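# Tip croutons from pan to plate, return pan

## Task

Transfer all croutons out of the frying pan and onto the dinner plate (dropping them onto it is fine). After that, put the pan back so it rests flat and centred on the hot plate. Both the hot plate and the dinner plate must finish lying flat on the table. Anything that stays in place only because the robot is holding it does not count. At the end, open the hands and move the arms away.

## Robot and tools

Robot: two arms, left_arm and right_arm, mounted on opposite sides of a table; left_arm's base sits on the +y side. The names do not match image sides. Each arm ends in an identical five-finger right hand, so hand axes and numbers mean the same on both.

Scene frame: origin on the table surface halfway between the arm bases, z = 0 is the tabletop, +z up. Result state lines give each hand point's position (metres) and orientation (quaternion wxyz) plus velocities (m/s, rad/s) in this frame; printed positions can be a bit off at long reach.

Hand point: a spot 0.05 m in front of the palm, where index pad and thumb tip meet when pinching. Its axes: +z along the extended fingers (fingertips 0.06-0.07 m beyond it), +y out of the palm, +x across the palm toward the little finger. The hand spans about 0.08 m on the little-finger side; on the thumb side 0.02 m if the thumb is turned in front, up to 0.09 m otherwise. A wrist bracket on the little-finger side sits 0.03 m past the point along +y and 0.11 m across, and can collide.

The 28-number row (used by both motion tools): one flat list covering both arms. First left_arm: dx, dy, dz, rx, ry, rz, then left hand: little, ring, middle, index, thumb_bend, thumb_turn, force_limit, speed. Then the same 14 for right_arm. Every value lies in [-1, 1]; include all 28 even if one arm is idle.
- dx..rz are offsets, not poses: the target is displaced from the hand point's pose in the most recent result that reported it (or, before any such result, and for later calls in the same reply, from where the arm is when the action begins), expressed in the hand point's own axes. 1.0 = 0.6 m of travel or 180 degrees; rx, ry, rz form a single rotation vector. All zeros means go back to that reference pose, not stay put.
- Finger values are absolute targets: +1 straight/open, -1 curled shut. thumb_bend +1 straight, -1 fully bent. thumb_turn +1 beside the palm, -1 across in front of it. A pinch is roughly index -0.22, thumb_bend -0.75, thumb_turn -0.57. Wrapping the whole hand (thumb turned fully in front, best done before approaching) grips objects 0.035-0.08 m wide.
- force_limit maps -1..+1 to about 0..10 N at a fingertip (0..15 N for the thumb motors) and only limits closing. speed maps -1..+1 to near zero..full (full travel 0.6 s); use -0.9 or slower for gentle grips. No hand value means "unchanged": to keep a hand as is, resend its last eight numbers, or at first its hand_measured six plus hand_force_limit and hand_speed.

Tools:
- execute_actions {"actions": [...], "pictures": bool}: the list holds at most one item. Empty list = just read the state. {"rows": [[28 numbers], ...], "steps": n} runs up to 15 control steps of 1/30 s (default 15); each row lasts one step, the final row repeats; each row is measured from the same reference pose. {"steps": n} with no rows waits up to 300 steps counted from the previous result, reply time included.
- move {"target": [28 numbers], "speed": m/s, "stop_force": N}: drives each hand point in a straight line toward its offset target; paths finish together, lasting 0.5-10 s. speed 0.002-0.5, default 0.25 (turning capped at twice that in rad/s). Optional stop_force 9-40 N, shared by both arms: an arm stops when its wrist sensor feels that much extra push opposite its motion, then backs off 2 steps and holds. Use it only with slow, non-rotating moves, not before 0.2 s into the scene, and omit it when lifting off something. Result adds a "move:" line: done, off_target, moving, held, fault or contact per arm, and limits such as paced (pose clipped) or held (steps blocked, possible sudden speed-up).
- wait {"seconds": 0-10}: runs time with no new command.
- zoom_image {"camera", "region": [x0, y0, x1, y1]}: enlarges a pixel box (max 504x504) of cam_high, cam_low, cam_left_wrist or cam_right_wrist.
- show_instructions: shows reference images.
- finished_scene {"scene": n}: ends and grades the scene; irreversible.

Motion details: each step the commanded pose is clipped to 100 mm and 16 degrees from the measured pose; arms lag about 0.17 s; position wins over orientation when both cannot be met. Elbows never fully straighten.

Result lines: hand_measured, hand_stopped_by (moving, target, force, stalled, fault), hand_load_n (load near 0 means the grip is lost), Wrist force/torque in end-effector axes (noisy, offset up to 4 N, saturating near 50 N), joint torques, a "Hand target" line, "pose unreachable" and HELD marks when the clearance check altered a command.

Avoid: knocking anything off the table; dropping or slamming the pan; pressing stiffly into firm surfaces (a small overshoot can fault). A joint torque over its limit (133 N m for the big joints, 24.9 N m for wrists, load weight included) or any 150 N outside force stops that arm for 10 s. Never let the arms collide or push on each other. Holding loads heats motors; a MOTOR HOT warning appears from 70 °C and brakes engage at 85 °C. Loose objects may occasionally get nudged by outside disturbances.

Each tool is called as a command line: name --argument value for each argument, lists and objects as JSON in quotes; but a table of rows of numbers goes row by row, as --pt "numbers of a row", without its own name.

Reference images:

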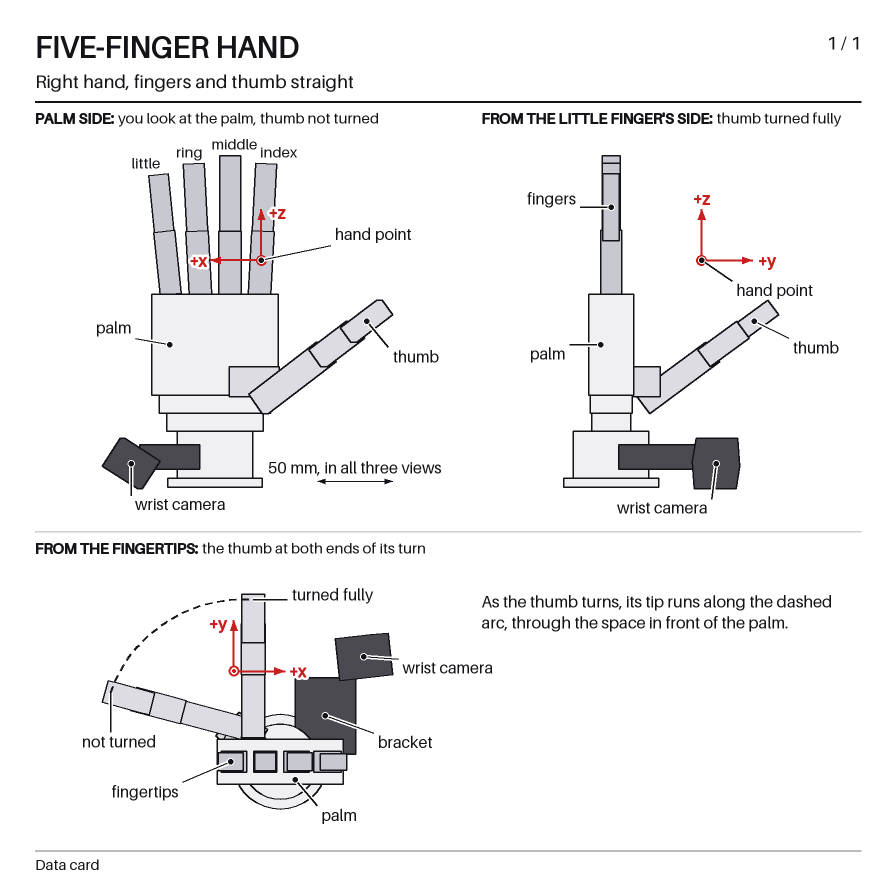

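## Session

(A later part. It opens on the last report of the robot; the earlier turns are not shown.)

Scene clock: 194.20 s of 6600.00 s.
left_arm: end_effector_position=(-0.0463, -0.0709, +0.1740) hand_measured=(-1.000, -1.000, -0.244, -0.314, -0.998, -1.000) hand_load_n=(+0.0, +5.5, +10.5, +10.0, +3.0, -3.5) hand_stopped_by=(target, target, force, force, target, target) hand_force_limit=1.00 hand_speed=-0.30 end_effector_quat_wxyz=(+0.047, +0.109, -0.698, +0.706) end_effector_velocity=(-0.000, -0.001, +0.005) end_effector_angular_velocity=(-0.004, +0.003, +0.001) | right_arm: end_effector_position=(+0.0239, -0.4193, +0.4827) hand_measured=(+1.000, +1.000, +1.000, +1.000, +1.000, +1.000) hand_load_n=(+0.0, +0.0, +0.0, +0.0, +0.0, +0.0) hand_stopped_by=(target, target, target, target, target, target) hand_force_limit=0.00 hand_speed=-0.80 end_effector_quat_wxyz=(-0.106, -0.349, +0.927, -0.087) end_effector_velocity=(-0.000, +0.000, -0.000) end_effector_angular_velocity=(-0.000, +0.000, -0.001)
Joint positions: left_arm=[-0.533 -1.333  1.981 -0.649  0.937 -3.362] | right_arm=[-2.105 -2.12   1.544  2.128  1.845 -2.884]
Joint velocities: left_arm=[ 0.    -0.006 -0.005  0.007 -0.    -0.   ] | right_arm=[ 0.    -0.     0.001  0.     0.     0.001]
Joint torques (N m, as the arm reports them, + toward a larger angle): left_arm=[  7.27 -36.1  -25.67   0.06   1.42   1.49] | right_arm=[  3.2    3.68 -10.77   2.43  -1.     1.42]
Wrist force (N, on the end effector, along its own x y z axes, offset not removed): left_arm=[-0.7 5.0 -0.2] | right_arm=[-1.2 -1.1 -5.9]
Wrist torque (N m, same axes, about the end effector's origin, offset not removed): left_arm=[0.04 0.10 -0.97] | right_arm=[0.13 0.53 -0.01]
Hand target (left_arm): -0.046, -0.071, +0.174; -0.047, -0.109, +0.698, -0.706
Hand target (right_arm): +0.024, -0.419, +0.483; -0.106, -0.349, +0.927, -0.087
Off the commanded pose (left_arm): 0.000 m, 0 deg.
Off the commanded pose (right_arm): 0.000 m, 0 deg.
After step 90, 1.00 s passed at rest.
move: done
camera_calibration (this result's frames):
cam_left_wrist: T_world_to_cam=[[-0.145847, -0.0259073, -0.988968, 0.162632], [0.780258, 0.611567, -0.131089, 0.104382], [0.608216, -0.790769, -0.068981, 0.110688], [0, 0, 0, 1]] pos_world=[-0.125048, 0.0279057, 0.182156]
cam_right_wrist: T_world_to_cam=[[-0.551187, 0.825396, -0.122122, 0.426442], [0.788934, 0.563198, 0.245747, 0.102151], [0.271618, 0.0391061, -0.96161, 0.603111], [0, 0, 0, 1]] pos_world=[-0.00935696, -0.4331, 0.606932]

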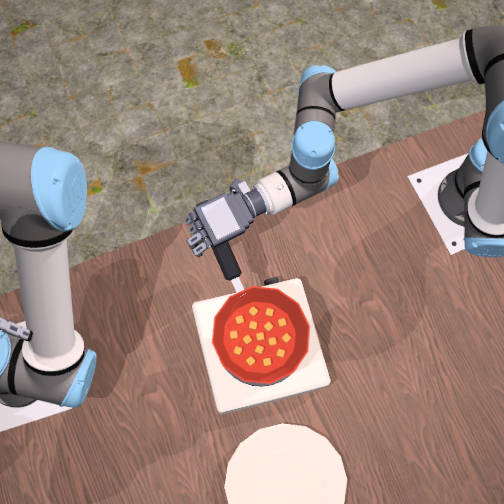

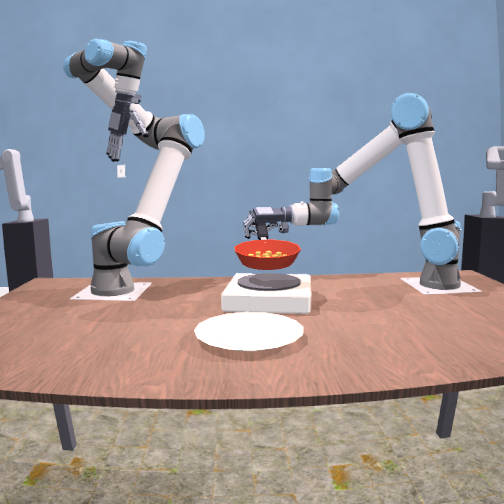

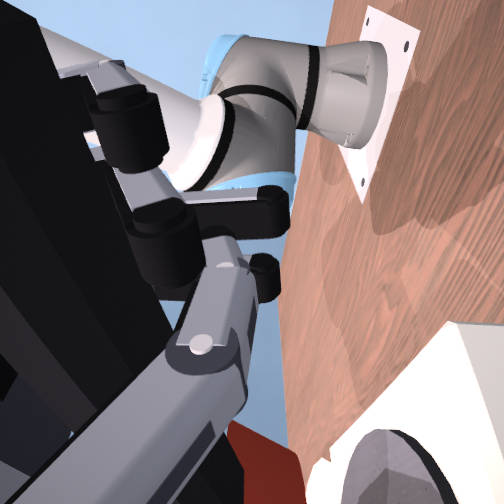

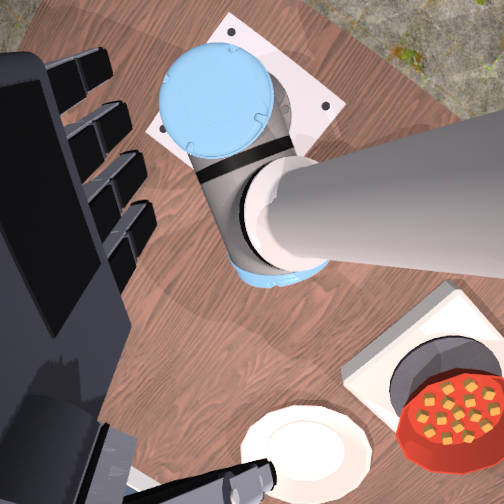

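move --target '[-0.029,0.129,0,0,0,0,-1,-1,-1,-1,-1,-1,1,-0.3, 0,0,0,0,0,0,1,1,1,1,1,1,0,-0.8]' --speed 0.04

move --target '[0,0,0,0,0,0,-1,-1,0.2,0.2,-1,-1,1,0.3, 0,0,0,0,0,0,1,1,1,1,1,1,0,-0.8]'

move --target '[0,0,0,0,0,0,-1,-1,0.2,0.2,0.5,-0.3,1,0.3, 0,0,0,0,0,0,1,1,1,1,1,1,0,-0.8]'

move --target '[0,0,0,0,0,0,-1,-1,-1,-1,0.5,-0.3,1,0.0, 0,0,0,0,0,0,1,1,1,1,1,1,0,-0.8]'

Scene clock: 224.27 s of 6600.00 s.
left_arm: end_effector_position=(-0.0463, -0.0710, +0.0949) hand_measured=(-1.000, -1.000, -0.244, -0.314, -0.998, -1.000) hand_load_n=(+0.0, +1.0, +11.0, +10.0, +2.5, -4.0) hand_stopped_by=(target, target, force, force, target, target) hand_force_limit=1.00 hand_speed=-0.30 end_effector_quat_wxyz=(+0.047, +0.109, -0.698, +0.706) end_effector_velocity=(+0.001, +0.000, -0.003) end_effector_angular_velocity=(-0.000, -0.001, +0.003) | right_arm: end_effector_position=(+0.0239, -0.4193, +0.4827) hand_measured=(+1.000, +1.000, +1.000, +1.000, +1.000, +1.000) hand_load_n=(+0.0, +0.0, +0.0, +0.0, +0.0, +0.0) hand_stopped_by=(target, target, target, target, target, target) hand_force_limit=0.00 hand_speed=-0.80 end_effector_quat_wxyz=(-0.106, -0.349, +0.927, -0.087) end_effector_velocity=(+0.000, -0.001, -0.000) end_effector_angular_velocity=(-0.000, +0.002, +0.000)
Joint positions: left_arm=[-0.533 -1.192  2.052 -0.862  0.937 -3.362] | right_arm=[-2.105 -2.12   1.544  2.128  1.845 -2.884]
Joint velocities: left_arm=[ 0.001  0.006  0.002 -0.008 -0.002  0.001] | right_arm=[ 0.001  0.002  0.    -0.     0.001  0.001]
Joint torques (N m, as the arm reports them, + toward a larger angle): left_arm=[  8.11 -23.48  -6.84  -3.39   1.47   1.92] | right_arm=[  3.7    3.03 -10.01   2.81  -1.26   1.33]
Wrist force (N, on the end effector, along its own x y z axes, offset not removed): left_arm=[2.2 0.8 -1.2] | right_arm=[0.8 -0.9 -4.5]
Wrist torque (N m, same axes, about the end effector's origin, offset not removed): left_arm=[-0.13 -0.09 0.20] | right_arm=[0.17 -0.08 0.10]
Hand target (left_arm): -0.046, -0.071, +0.095; -0.047, -0.109, +0.698, -0.706
Hand target (right_arm): +0.024, -0.419, +0.483; -0.106, -0.349, +0.927, -0.087
Off the commanded pose (left_arm): 0.000 m, 0 deg.
Off the commanded pose (right_arm): 0.000 m, 0 deg.
After step 90, 24.67 s passed at rest.
move: done
camera_calibration (this result's frames):
cam_left_wrist: T_world_to_cam=[[-0.14586, -0.0258499, -0.988967, 0.0844565], [0.780254, 0.611577, -0.131063, 0.0940221], [0.608217, -0.790763, -0.0690353, 0.105103], [0, 0, 0, 1]] pos_world=[-0.124968, 0.0277927, 0.103103]
cam_right_wrist: T_world_to_cam=[[-0.551187, 0.825397, -0.122123, 0.426442], [0.788934, 0.563197, 0.245747, 0.102151], [0.271618, 0.0391059, -0.96161, 0.603111], [0, 0, 0, 1]] pos_world=[-0.00935691, -0.4331, 0.606932]

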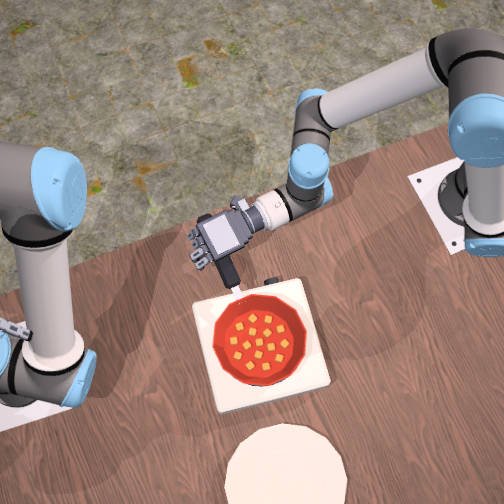

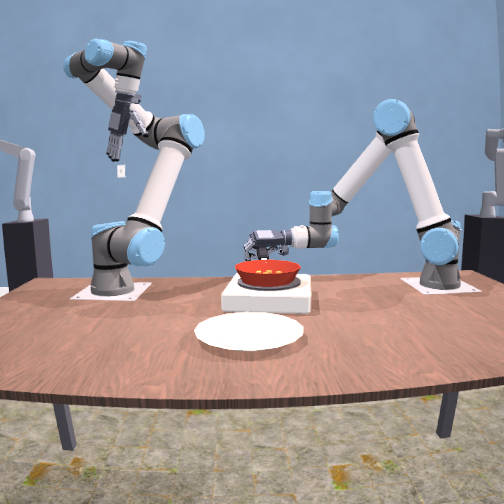

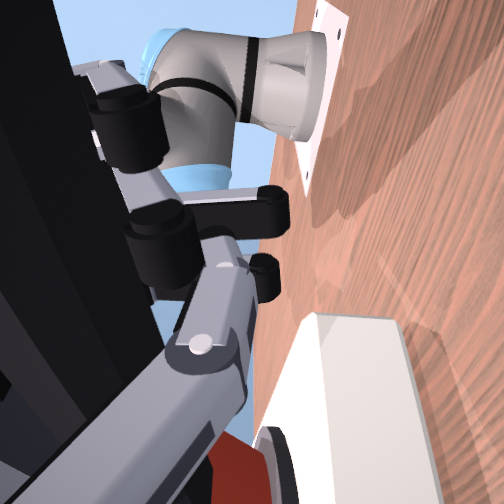

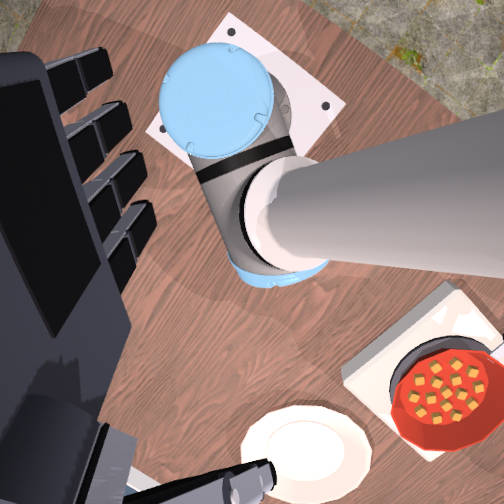

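Scene clock: 224.80 s of 6600.00 s.
left_arm: end_effector_position=(-0.0462, -0.0710, +0.0949) hand_measured=(-1.000, -1.000, +0.200, +0.200, -1.000, -1.000) hand_load_n=(+0.0, +1.0, +0.0, +0.0, +0.5, +0.0) hand_stopped_by=(target, target, target, target, target, target) hand_force_limit=1.00 hand_speed=0.30 end_effector_quat_wxyz=(+0.046, +0.109, -0.698, +0.706) end_effector_velocity=(+0.001, +0.000, +0.000) end_effector_angular_velocity=(+0.000, -0.002, +0.002) | right_arm: end_effector_position=(+0.0239, -0.4193, +0.4827) hand_measured=(+1.000, +1.000, +1.000, +1.000, +1.000, +1.000) hand_load_n=(+0.0, +0.0, +0.0, +0.0, +0.0, +0.0) hand_stopped_by=(target, target, target, target, target, target) hand_force_limit=0.00 hand_speed=-0.80 end_effector_quat_wxyz=(-0.106, -0.349, +0.927, -0.087) end_effector_velocity=(+0.000, -0.000, +0.000) end_effector_angular_velocity=(-0.000, +0.000, +0.000)
Joint positions: left_arm=[-0.533 -1.192  2.053 -0.862  0.937 -3.362] | right_arm=[-2.105 -2.12   1.544  2.128  1.845 -2.884]
Joint velocities: left_arm=[ 0.001 -0.001  0.001  0.    -0.001  0.002] | right_arm=[ 0.001  0.001 -0.    -0.     0.     0.001]
Joint torques (N m, as the arm reports them, + toward a larger angle): left_arm=[  7.07 -37.04 -18.    -0.04   1.43   1.77] | right_arm=[  2.88   2.21 -10.91   2.83  -1.18   1.46]
Wrist force (N, on the end effector, along its own x y z axes, offset not removed): left_arm=[1.8 1.8 -1.5] | right_arm=[1.2 -2.4 -2.9]
Wrist torque (N m, same axes, about the end effector's origin, offset not removed): left_arm=[0.06 -0.12 0.19] | right_arm=[-0.29 0.08 0.08]
Hand target (left_arm): -0.046, -0.071, +0.095; -0.047, -0.109, +0.698, -0.706
Hand target (right_arm): +0.024, -0.419, +0.483; -0.106, -0.349, +0.927, -0.087
Off the commanded pose (left_arm): 0.000 m, 0 deg.
Off the commanded pose (right_arm): 0.000 m, 0 deg.
move: done
camera_calibration (this result's frames):
cam_left_wrist: T_world_to_cam=[[-0.145801, -0.0257726, -0.988978, 0.08442], [0.780256, 0.611594, -0.130968, 0.0939767], [0.608229, -0.790752, -0.0690621, 0.105108], [0, 0, 0, 1]] pos_world=[-0.124947, 0.0278141, 0.103056]
cam_right_wrist: T_world_to_cam=[[-0.551187, 0.825396, -0.122123, 0.426442], [0.788934, 0.563198, 0.245747, 0.102151], [0.271618, 0.0391058, -0.96161, 0.603111], [0, 0, 0, 1]] pos_world=[-0.00935696, -0.4331, 0.606932]

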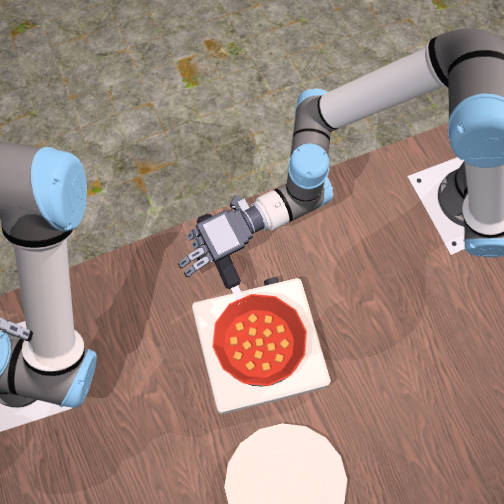

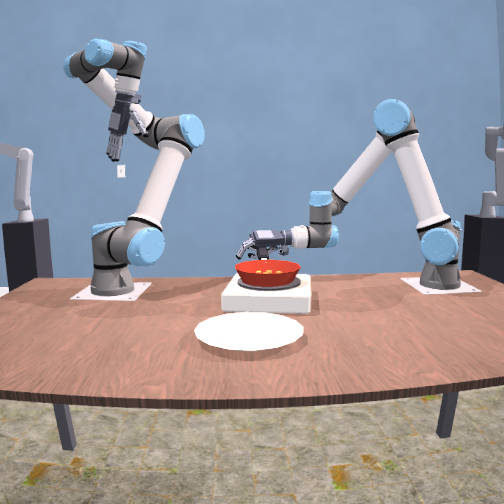

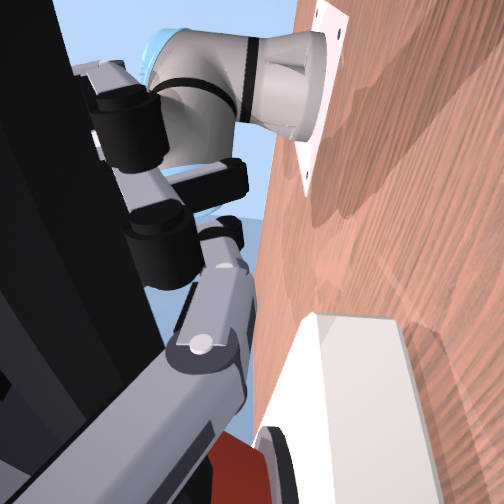

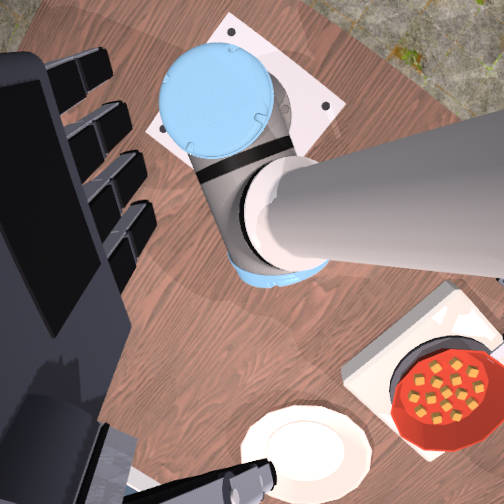

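Scene clock: 226.17 s of 6600.00 s.
left_arm: end_effector_position=(-0.0462, -0.0710, +0.0949) hand_measured=(-1.000, -1.000, +0.200, +0.200, +0.500, -0.300) hand_load_n=(+0.0, +1.0, +0.0, +0.0, +0.0, +0.0) hand_stopped_by=(target, target, target, target, target, target) hand_force_limit=1.00 hand_speed=0.30 end_effector_quat_wxyz=(+0.046, +0.109, -0.698, +0.706) end_effector_velocity=(+0.000, -0.000, -0.000) end_effector_angular_velocity=(+0.000, +0.001, +0.001) | right_arm: end_effector_position=(+0.0239, -0.4193, +0.4827) hand_measured=(+1.000, +1.000, +1.000, +1.000, +1.000, +1.000) hand_load_n=(+0.0, +0.0, +0.0, +0.0, +0.0, +0.0) hand_stopped_by=(target, target, target, target, target, target) hand_force_limit=0.00 hand_speed=-0.80 end_effector_quat_wxyz=(-0.106, -0.349, +0.927, -0.087) end_effector_velocity=(+0.000, -0.000, -0.000) end_effector_angular_velocity=(-0.000, +0.000, -0.001)
Joint positions: left_arm=[-0.533 -1.192  2.053 -0.862  0.937 -3.362] | right_arm=[-2.105 -2.12   1.544  2.128  1.845 -2.884]
Joint velocities: left_arm=[ 0.     0.001 -0.     0.    -0.001 -0.001] | right_arm=[ 0.     0.     0.    -0.     0.     0.001]
Joint torques (N m, as the arm reports them, + toward a larger angle): left_arm=[  7.04 -32.97 -20.13  -0.89   1.38   1.58] | right_arm=[  3.89   3.88 -10.42   2.5   -0.93   1.45]
Wrist force (N, on the end effector, along its own x y z axes, offset not removed): left_arm=[2.6 0.2 -0.9] | right_arm=[-2.1 -1.8 -4.7]
Wrist torque (N m, same axes, about the end effector's origin, offset not removed): left_arm=[-0.21 -0.26 0.17] | right_arm=[-0.08 0.68 -0.10]
Hand target (left_arm): -0.046, -0.071, +0.095; -0.046, -0.109, +0.698, -0.706
Hand target (right_arm): +0.024, -0.419, +0.483; -0.106, -0.349, +0.927, -0.087
Off the commanded pose (left_arm): 0.000 m, 0 deg.
Off the commanded pose (right_arm): 0.000 m, 0 deg.
move: done
camera_calibration (this result's frames):
cam_left_wrist: T_world_to_cam=[[-0.145805, -0.0257777, -0.988978, 0.0844252], [0.780256, 0.611594, -0.130974, 0.0939778], [0.608229, -0.790752, -0.0690599, 0.105108], [0, 0, 0, 1]] pos_world=[-0.124947, 0.0278142, 0.103062]
cam_right_wrist: T_world_to_cam=[[-0.551187, 0.825396, -0.122123, 0.426442], [0.788934, 0.563198, 0.245747, 0.102151], [0.271618, 0.0391061, -0.96161, 0.603111], [0, 0, 0, 1]] pos_world=[-0.00935693, -0.4331, 0.606932]

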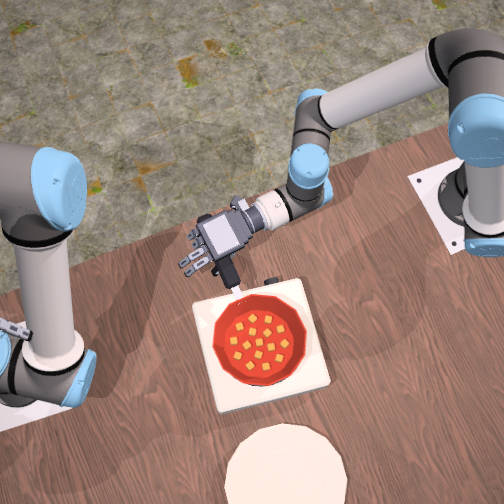

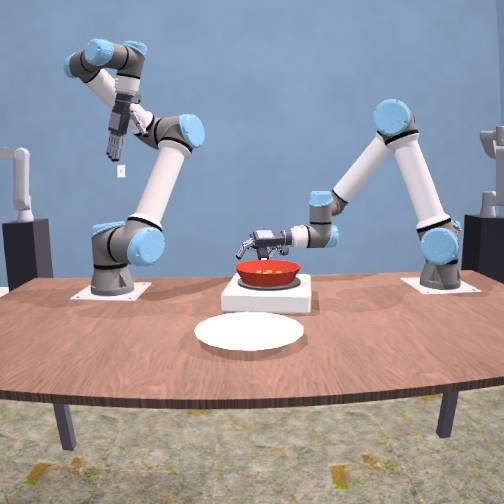

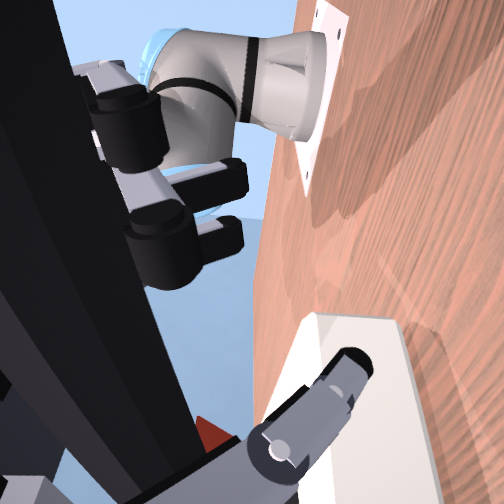

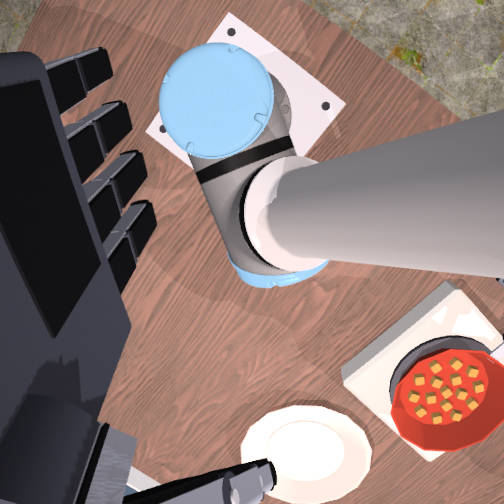

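Scene clock: 227.17 s of 6600.00 s.
left_arm: end_effector_position=(-0.0462, -0.0710, +0.0949) hand_measured=(-1.000, -1.000, -1.000, -1.000, +0.500, -0.300) hand_load_n=(+0.0, +0.0, +0.0, +0.0, +0.0, +0.0) hand_stopped_by=(target, target, target, target, target, target) hand_force_limit=1.00 hand_speed=0.00 end_effector_quat_wxyz=(+0.046, +0.109, -0.698, +0.706) end_effector_velocity=(+0.001, +0.000, -0.001) end_effector_angular_velocity=(+0.001, -0.000, +0.002) | right_arm: end_effector_position=(+0.0239, -0.4193, +0.4827) hand_measured=(+1.000, +1.000, +1.000, +1.000, +1.000, +1.000) hand_load_n=(+0.0, +0.0, +0.0, +0.0, +0.0, +0.0) hand_stopped_by=(target, target, target, target, target, target) hand_force_limit=0.00 hand_speed=-0.80 end_effector_quat_wxyz=(-0.106, -0.349, +0.927, -0.087) end_effector_velocity=(+0.000, +0.000, -0.000) end_effector_angular_velocity=(+0.001, -0.000, -0.000)
Joint positions: left_arm=[-0.533 -1.192  2.053 -0.862  0.937 -3.362] | right_arm=[-2.105 -2.12   1.544  2.128  1.845 -2.884]
Joint velocities: left_arm=[ 0.     0.001  0.    -0.    -0.002 -0.   ] | right_arm=[-0.001 -0.     0.     0.    -0.001 -0.   ]
Joint torques (N m, as the arm reports them, + toward a larger angle): left_arm=[  6.79 -32.5  -20.14  -1.     1.42   1.59] | right_arm=[  2.38   3.94 -10.92   2.75  -1.37   1.42]
Wrist force (N, on the end effector, along its own x y z axes, offset not removed): left_arm=[0.9 0.1 -1.3] | right_arm=[-2.1 -0.9 0.2]
Wrist torque (N m, same axes, about the end effector's origin, offset not removed): left_arm=[-0.03 0.00 0.07] | right_arm=[-0.24 0.35 -0.05]
Hand target (left_arm): -0.046, -0.071, +0.095; -0.046, -0.109, +0.698, -0.706
Hand target (right_arm): +0.024, -0.419, +0.483; -0.106, -0.349, +0.927, -0.087
Off the commanded pose (left_arm): 0.000 m, 0 deg.
Off the commanded pose (right_arm): 0.000 m, 0 deg.
move: done
camera_calibration (this result's frames):
cam_left_wrist: T_world_to_cam=[[-0.145804, -0.0257776, -0.988978, 0.0844252], [0.780256, 0.611594, -0.130974, 0.0939778], [0.608229, -0.790752, -0.0690599, 0.105108], [0, 0, 0, 1]] pos_world=[-0.124947, 0.0278142, 0.103062]
cam_right_wrist: T_world_to_cam=[[-0.551187, 0.825396, -0.122122, 0.426442], [0.788934, 0.563198, 0.245747, 0.102151], [0.271618, 0.0391061, -0.96161, 0.603111], [0, 0, 0, 1]] pos_world=[-0.00935692, -0.4331, 0.606932]

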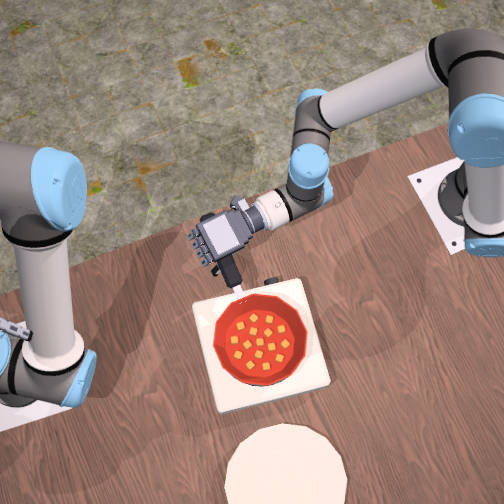

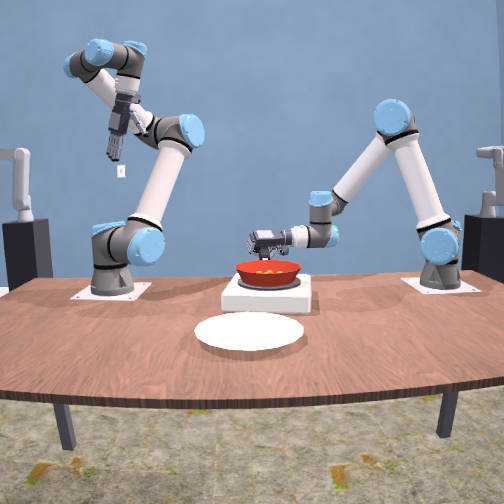

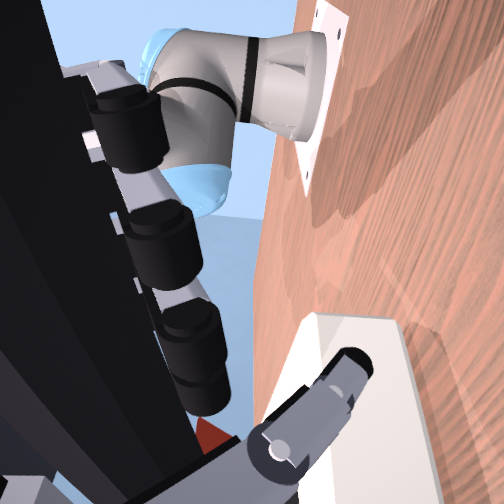

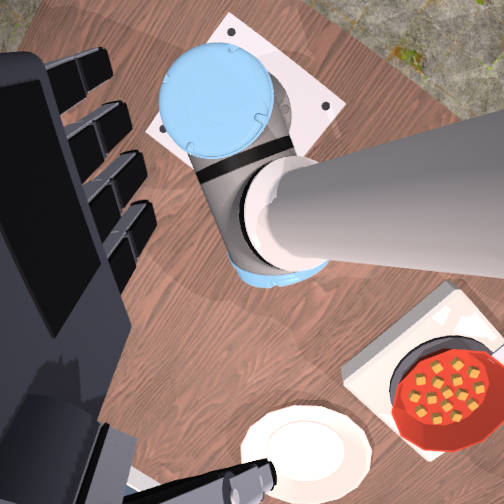

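Now bend the thumb.

move --target '[0,0,0,0,0,0,-1,-1,-1,-1,-1,-0.3,1,-0.3, 0,0,0,0,0,0,1,1,1,1,1,1,0,-0.8]'

move --target '[0,0,0,0,0,0,-1,-1,-1,-1,-1,-1,1,-0.3, 0,0,0,0,0,0,1,1,1,1,1,1,0,-0.8]'

Scene clock: 231.63 s of 6600.00 s.
left_arm: end_effector_position=(-0.0462, -0.0710, +0.0949) hand_measured=(-1.000, -1.000, -1.000, -1.000, -0.578, -0.300) hand_load_n=(+0.0, +0.0, +0.0, -4.5, +15.5, +3.5) hand_stopped_by=(target, target, target, target, force, target) hand_force_limit=1.00 hand_speed=-0.30 end_effector_quat_wxyz=(+0.046, +0.109, -0.698, +0.706) end_effector_velocity=(-0.000, -0.000, -0.001) end_effector_angular_velocity=(+0.001, -0.001, +0.001) | right_arm: end_effector_position=(+0.0239, -0.4193, +0.4827) hand_measured=(+1.000, +1.000, +1.000, +1.000, +1.000, +1.000) hand_load_n=(+0.0, +0.0, +0.0, +0.0, +0.0, +0.0) hand_stopped_by=(target, target, target, target, target, target) hand_force_limit=0.00 hand_speed=-0.80 end_effector_quat_wxyz=(-0.106, -0.349, +0.927, -0.087) end_effector_velocity=(+0.000, -0.001, +0.000) end_effector_angular_velocity=(-0.001, +0.002, +0.001)
Joint positions: left_arm=[-0.533 -1.192  2.053 -0.862  0.937 -3.362] | right_arm=[-2.105 -2.12   1.544  2.128  1.845 -2.884]
Joint velocities: left_arm=[-0.     0.002 -0.001  0.    -0.001 -0.   ] | right_arm=[-0.     0.001 -0.    -0.     0.001 -0.001]
Joint torques (N m, as the arm reports them, + toward a larger angle): left_arm=[  7.14 -33.   -19.94  -1.06   1.34   1.6 ] | right_arm=[  4.41   2.66 -10.58   2.42  -1.28   1.46]
Wrist force (N, on the end effector, along its own x y z axes, offset not removed): left_arm=[1.0 -0.1 -1.7] | right_arm=[-3.2 1.0 -2.6]
Wrist torque (N m, same axes, about the end effector's origin, offset not removed): left_arm=[-0.25 -0.08 -0.03] | right_arm=[0.28 0.84 -0.02]
Hand target (left_arm): -0.046, -0.071, +0.095; -0.046, -0.109, +0.698, -0.706
Hand target (right_arm): +0.024, -0.419, +0.483; -0.106, -0.349, +0.927, -0.087
Off the commanded pose (left_arm): 0.000 m, 0 deg.
Off the commanded pose (right_arm): 0.000 m, 0 deg.
move: done
camera_calibration (this result's frames):
cam_left_wrist: T_world_to_cam=[[-0.145804, -0.0257776, -0.988978, 0.0844252], [0.780256, 0.611594, -0.130974, 0.0939778], [0.608229, -0.790752, -0.0690599, 0.105108], [0, 0, 0, 1]] pos_world=[-0.124947, 0.0278142, 0.103062]
cam_right_wrist: T_world_to_cam=[[-0.551187, 0.825396, -0.122123, 0.426442], [0.788934, 0.563198, 0.245747, 0.102151], [0.271618, 0.0391059, -0.96161, 0.603111], [0, 0, 0, 1]] pos_world=[-0.00935695, -0.4331, 0.606932]

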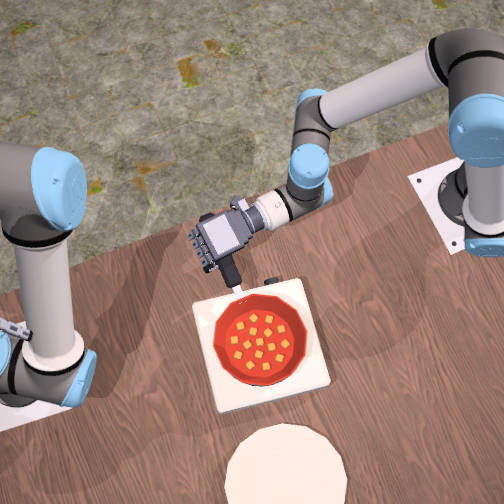

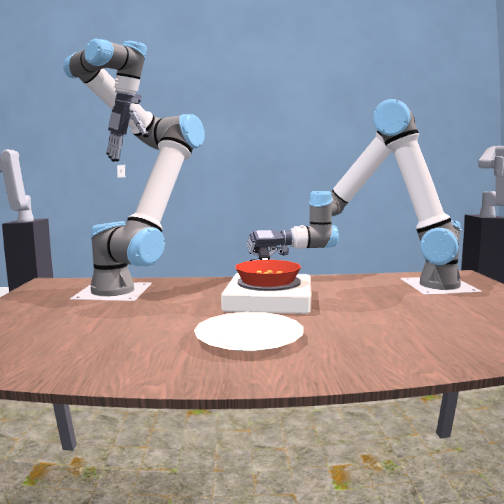

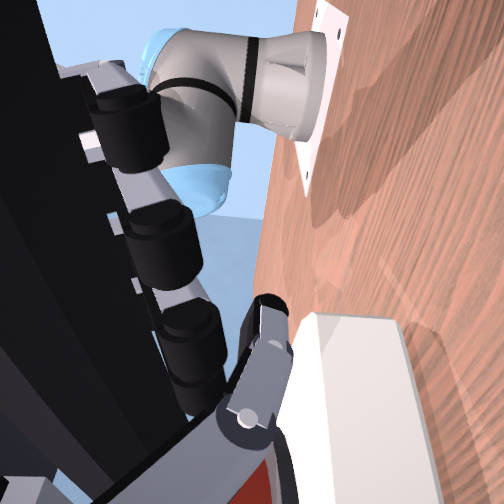

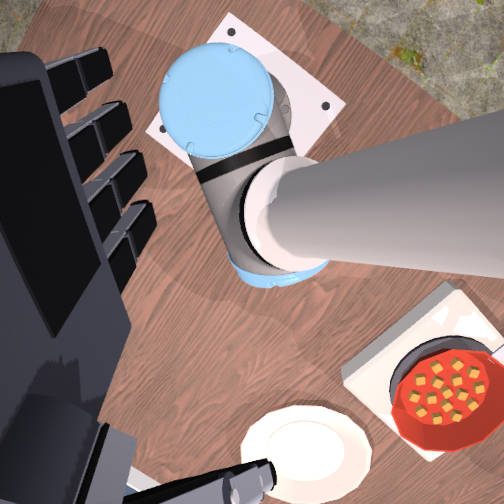

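Scene clock: 232.13 s of 6600.00 s.
left_arm: end_effector_position=(-0.0462, -0.0710, +0.0949) hand_measured=(-1.000, -1.000, -1.000, -1.000, -0.578, -0.386) hand_load_n=(+0.0, +0.0, +0.0, -4.0, +17.5, +17.5) hand_stopped_by=(target, target, target, target, force, force) hand_force_limit=1.00 hand_speed=-0.30 end_effector_quat_wxyz=(+0.046, +0.109, -0.698, +0.706) end_effector_velocity=(+0.001, -0.000, +0.000) end_effector_angular_velocity=(-0.001, -0.000, +0.001) | right_arm: end_effector_position=(+0.0239, -0.4193, +0.4827) hand_measured=(+1.000, +1.000, +1.000, +1.000, +1.000, +1.000) hand_load_n=(+0.0, +0.0, +0.0, +0.0, +0.0, +0.0) hand_stopped_by=(target, target, target, target, target, target) hand_force_limit=0.00 hand_speed=-0.80 end_effector_quat_wxyz=(-0.106, -0.349, +0.927, -0.087) end_effector_velocity=(-0.000, +0.001, -0.000) end_effector_angular_velocity=(+0.001, -0.001, +0.000)
Joint positions: left_arm=[-0.533 -1.192  2.053 -0.862  0.937 -3.362] | right_arm=[-2.105 -2.12   1.544  2.128  1.845 -2.884]
Joint velocities: left_arm=[ 0.001  0.    -0.    -0.001  0.001  0.001] | right_arm=[ 0.    -0.001  0.001  0.    -0.002 -0.   ]
Joint torques (N m, as the arm reports them, + toward a larger angle): left_arm=[  7.44 -33.01 -19.76  -0.94   1.37   1.52] | right_arm=[  4.18   3.09 -11.39   2.41  -1.29   1.26]
Wrist force (N, on the end effector, along its own x y z axes, offset not removed): left_arm=[-0.4 0.5 -0.6] | right_arm=[1.0 -1.8 1.6]
Wrist torque (N m, same axes, about the end effector's origin, offset not removed): left_arm=[-0.24 0.09 0.02] | right_arm=[-0.40 -0.27 0.32]
Hand target (left_arm): -0.046, -0.071, +0.095; -0.046, -0.109, +0.698, -0.706
Hand target (right_arm): +0.024, -0.419, +0.483; -0.106, -0.349, +0.927, -0.087
Off the commanded pose (left_arm): 0.000 m, 0 deg.
Off the commanded pose (right_arm): 0.000 m, 0 deg.
move: done
camera_calibration (this result's frames):
cam_left_wrist: T_world_to_cam=[[-0.145804, -0.0257779, -0.988978, 0.0844254], [0.780254, 0.611595, -0.130974, 0.0939768], [0.60823, -0.790751, -0.0690599, 0.105107], [0, 0, 0, 1]] pos_world=[-0.124945, 0.0278138, 0.103062]
cam_right_wrist: T_world_to_cam=[[-0.551187, 0.825396, -0.122123, 0.426442], [0.788934, 0.563198, 0.245747, 0.102151], [0.271618, 0.0391057, -0.96161, 0.603111], [0, 0, 0, 1]] pos_world=[-0.00935695, -0.4331, 0.606932]

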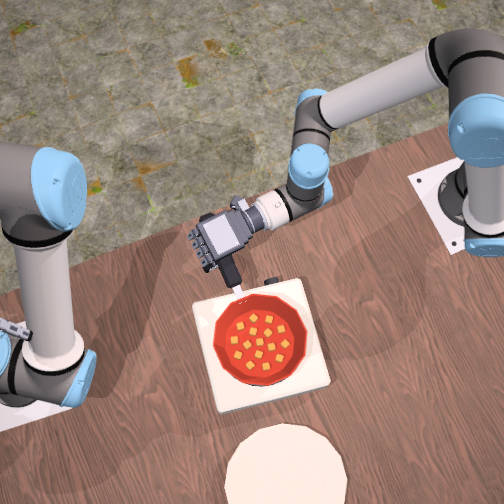

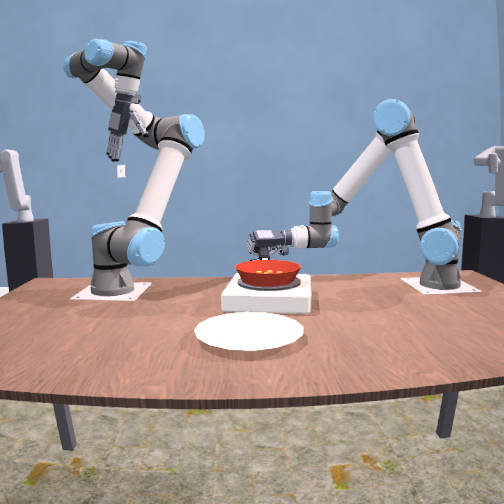

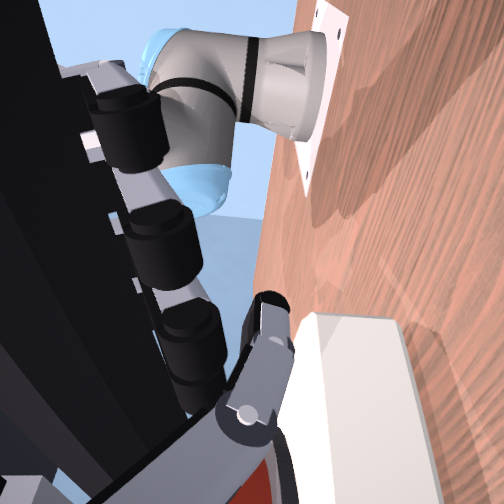

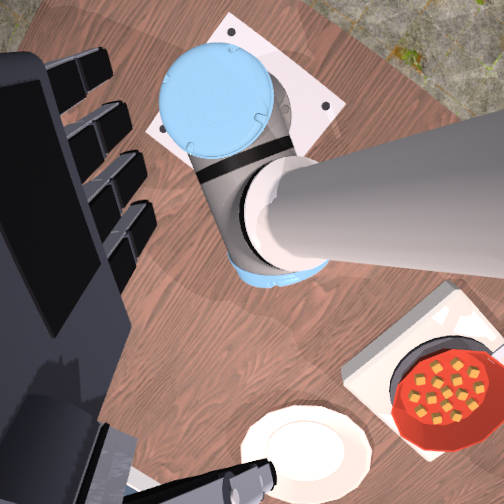

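move --target '[0,0,0,0,0,0,-1,-1,-1,-1,0.0,0.1,1,0.0, 0,0,0,0,0,0,1,1,1,1,1,1,0,-0.8]'

move --target '[0,0,0,0,0,0,-1,-1,-1,-1,-1,0.1,1,-0.3, 0,0,0,0,0,0,1,1,1,1,1,1,0,-0.8]'

Scene clock: 235.83 s of 6600.00 s.
left_arm: end_effector_position=(-0.0462, -0.0710, +0.0949) hand_measured=(-1.000, -1.000, -1.000, -1.000, +0.000, +0.100) hand_load_n=(+0.0, +0.0, +0.0, +1.0, +0.0, +0.0) hand_stopped_by=(target, target, target, target, target, target) hand_force_limit=1.00 hand_speed=0.00 end_effector_quat_wxyz=(+0.046, +0.109, -0.698, +0.706) end_effector_velocity=(-0.001, -0.001, +0.001) end_effector_angular_velocity=(-0.002, -0.002, -0.002) | right_arm: end_effector_position=(+0.0239, -0.4193, +0.4827) hand_measured=(+1.000, +1.000, +1.000, +1.000, +1.000, +1.000) hand_load_n=(+0.0, +0.0, +0.0, +0.0, +0.0, +0.0) hand_stopped_by=(target, target, target, target, target, target) hand_force_limit=0.00 hand_speed=-0.80 end_effector_quat_wxyz=(-0.106, -0.349, +0.927, -0.087) end_effector_velocity=(+0.000, -0.000, +0.000) end_effector_angular_velocity=(+0.000, +0.001, -0.000)
Joint positions: left_arm=[-0.533 -1.192  2.053 -0.862  0.937 -3.362] | right_arm=[-2.105 -2.12   1.544  2.128  1.845 -2.884]
Joint velocities: left_arm=[-0.001 -0.    -0.002 -0.     0.001  0.003] | right_arm=[ 0.     0.001 -0.     0.     0.     0.   ]
Joint torques (N m, as the arm reports them, + toward a larger angle): left_arm=[  5.55 -33.09 -20.13  -1.     1.3    1.55] | right_arm=[  4.81   3.36 -11.52   2.34  -1.22   1.49]
Wrist force (N, on the end effector, along its own x y z axes, offset not removed): left_arm=[1.1 2.3 -0.5] | right_arm=[3.0 -0.5 3.7]
Wrist torque (N m, same axes, about the end effector's origin, offset not removed): left_arm=[0.09 -0.02 0.04] | right_arm=[-0.33 -0.58 0.11]
Hand target (left_arm): -0.046, -0.071, +0.095; -0.046, -0.109, +0.698, -0.706
Hand target (right_arm): +0.024, -0.419, +0.483; -0.106, -0.349, +0.927, -0.087
Off the commanded pose (left_arm): 0.000 m, 0 deg.
Off the commanded pose (right_arm): 0.000 m, 0 deg.
move: done
camera_calibration (this result's frames):
cam_left_wrist: T_world_to_cam=[[-0.145804, -0.0257778, -0.988978, 0.0844253], [0.780254, 0.611595, -0.130974, 0.0939767], [0.60823, -0.790751, -0.0690601, 0.105107], [0, 0, 0, 1]] pos_world=[-0.124945, 0.0278139, 0.103062]
cam_right_wrist: T_world_to_cam=[[-0.551187, 0.825396, -0.122123, 0.426442], [0.788934, 0.563198, 0.245747, 0.102151], [0.271618, 0.039106, -0.96161, 0.603111], [0, 0, 0, 1]] pos_world=[-0.00935691, -0.4331, 0.606932]

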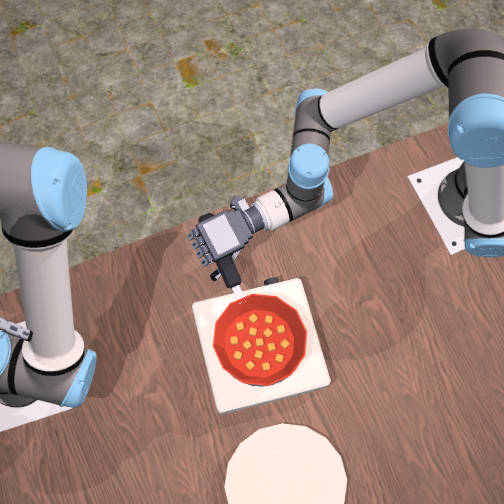

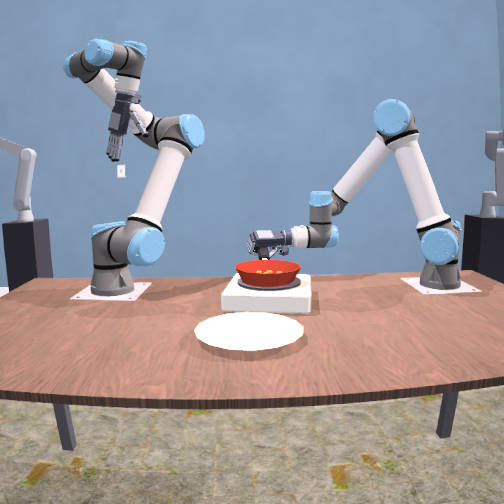

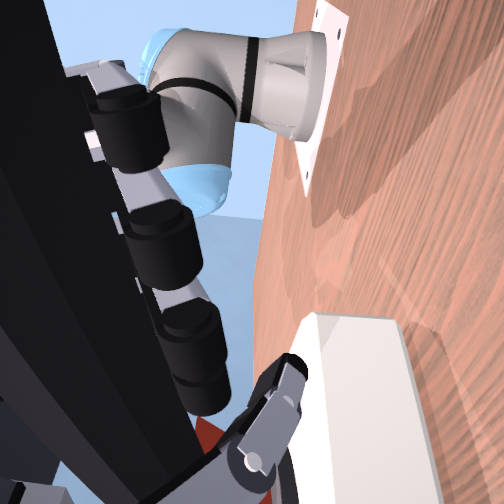

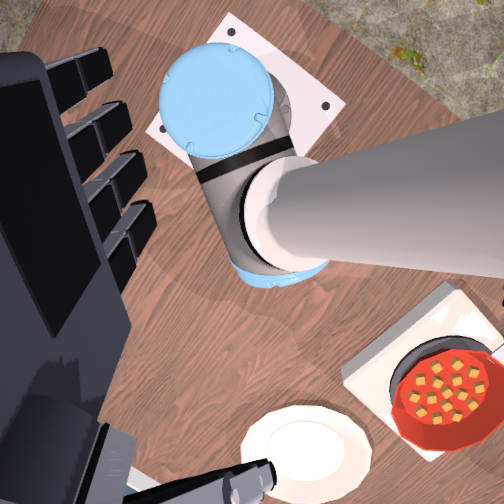

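Scene clock: 237.47 s of 6600.00 s.
left_arm: end_effector_position=(-0.0462, -0.0710, +0.0949) hand_measured=(-1.000, -1.000, -1.000, -1.000, -0.994, +0.100) hand_load_n=(+0.0, +0.0, +0.0, -0.5, +3.5, +2.0) hand_stopped_by=(target, target, target, target, target, target) hand_force_limit=1.00 hand_speed=-0.30 end_effector_quat_wxyz=(+0.046, +0.109, -0.698, +0.706) end_effector_velocity=(-0.000, -0.000, +0.001) end_effector_angular_velocity=(-0.002, +0.000, +0.000) | right_arm: end_effector_position=(+0.0239, -0.4193, +0.4827) hand_measured=(+1.000, +1.000, +1.000, +1.000, +1.000, +1.000) hand_load_n=(+0.0, +0.0, +0.0, +0.0, +0.0, +0.0) hand_stopped_by=(target, target, target, target, target, target) hand_force_limit=0.00 hand_speed=-0.80 end_effector_quat_wxyz=(-0.106, -0.349, +0.927, -0.087) end_effector_velocity=(+0.000, +0.000, -0.000) end_effector_angular_velocity=(+0.001, -0.000, +0.000)
Joint positions: left_arm=[-0.533 -1.192  2.053 -0.862  0.937 -3.362] | right_arm=[-2.105 -2.12   1.544  2.128  1.845 -2.884]
Joint velocities: left_arm=[-0.    -0.002  0.    -0.    -0.     0.001] | right_arm=[-0.     0.     0.    -0.    -0.001 -0.   ]
Joint torques (N m, as the arm reports them, + toward a larger angle): left_arm=[  5.43 -33.28 -19.82  -0.95   1.32   1.65] | right_arm=[  4.43   2.71 -10.35   2.42  -1.36   1.32]
Wrist force (N, on the end effector, along its own x y z axes, offset not removed): left_arm=[1.4 1.5 -0.9] | right_arm=[-3.6 -4.5 -3.4]
Wrist torque (N m, same axes, about the end effector's origin, offset not removed): left_arm=[-0.12 -0.13 0.03] | right_arm=[-0.61 0.85 -0.14]
Hand target (left_arm): -0.046, -0.071, +0.095; -0.046, -0.109, +0.698, -0.706
Hand target (right_arm): +0.024, -0.419, +0.483; -0.106, -0.349, +0.927, -0.087
Off the commanded pose (left_arm): 0.000 m, 0 deg.
Off the commanded pose (right_arm): 0.000 m, 0 deg.
move: done
camera_calibration (this result's frames):
cam_left_wrist: T_world_to_cam=[[-0.145805, -0.0257779, -0.988978, 0.0844254], [0.780254, 0.611596, -0.130974, 0.0939767], [0.60823, -0.790751, -0.06906, 0.105107], [0, 0, 0, 1]] pos_world=[-0.124945, 0.0278139, 0.103062]
cam_right_wrist: T_world_to_cam=[[-0.551187, 0.825396, -0.122123, 0.426442], [0.788934, 0.563198, 0.245747, 0.102151], [0.271618, 0.0391059, -0.96161, 0.603111], [0, 0, 0, 1]] pos_world=[-0.00935696, -0.4331, 0.606932]

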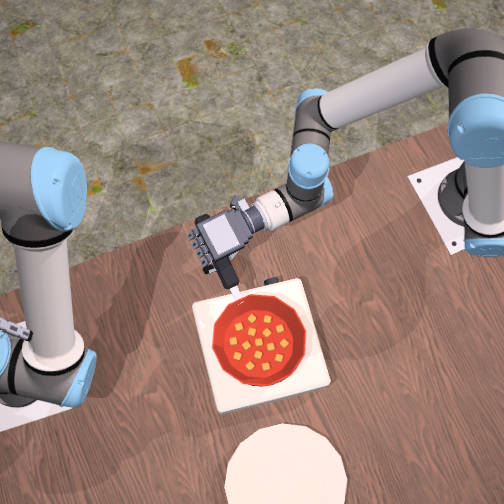

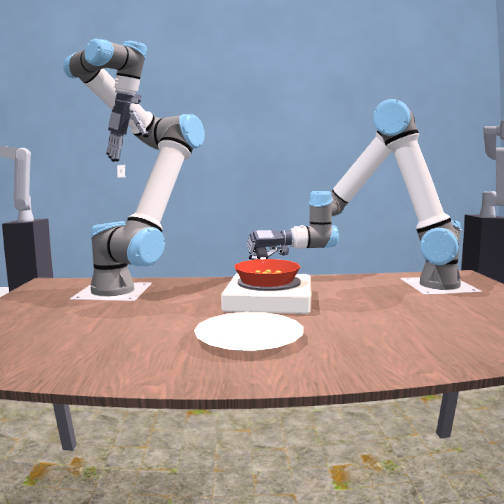

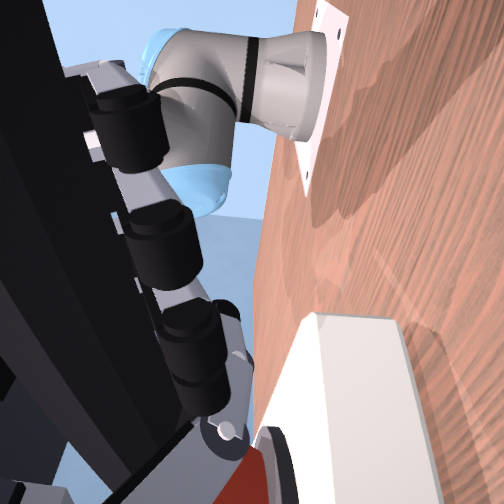

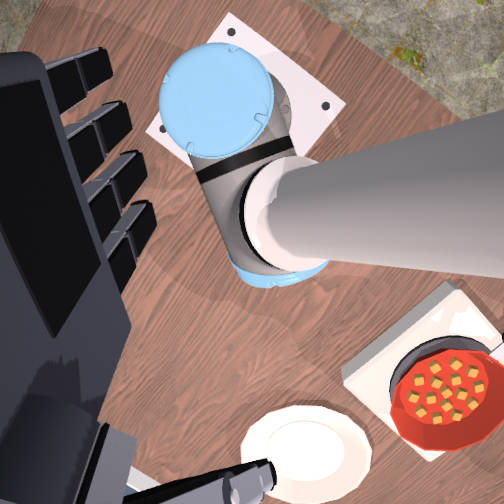

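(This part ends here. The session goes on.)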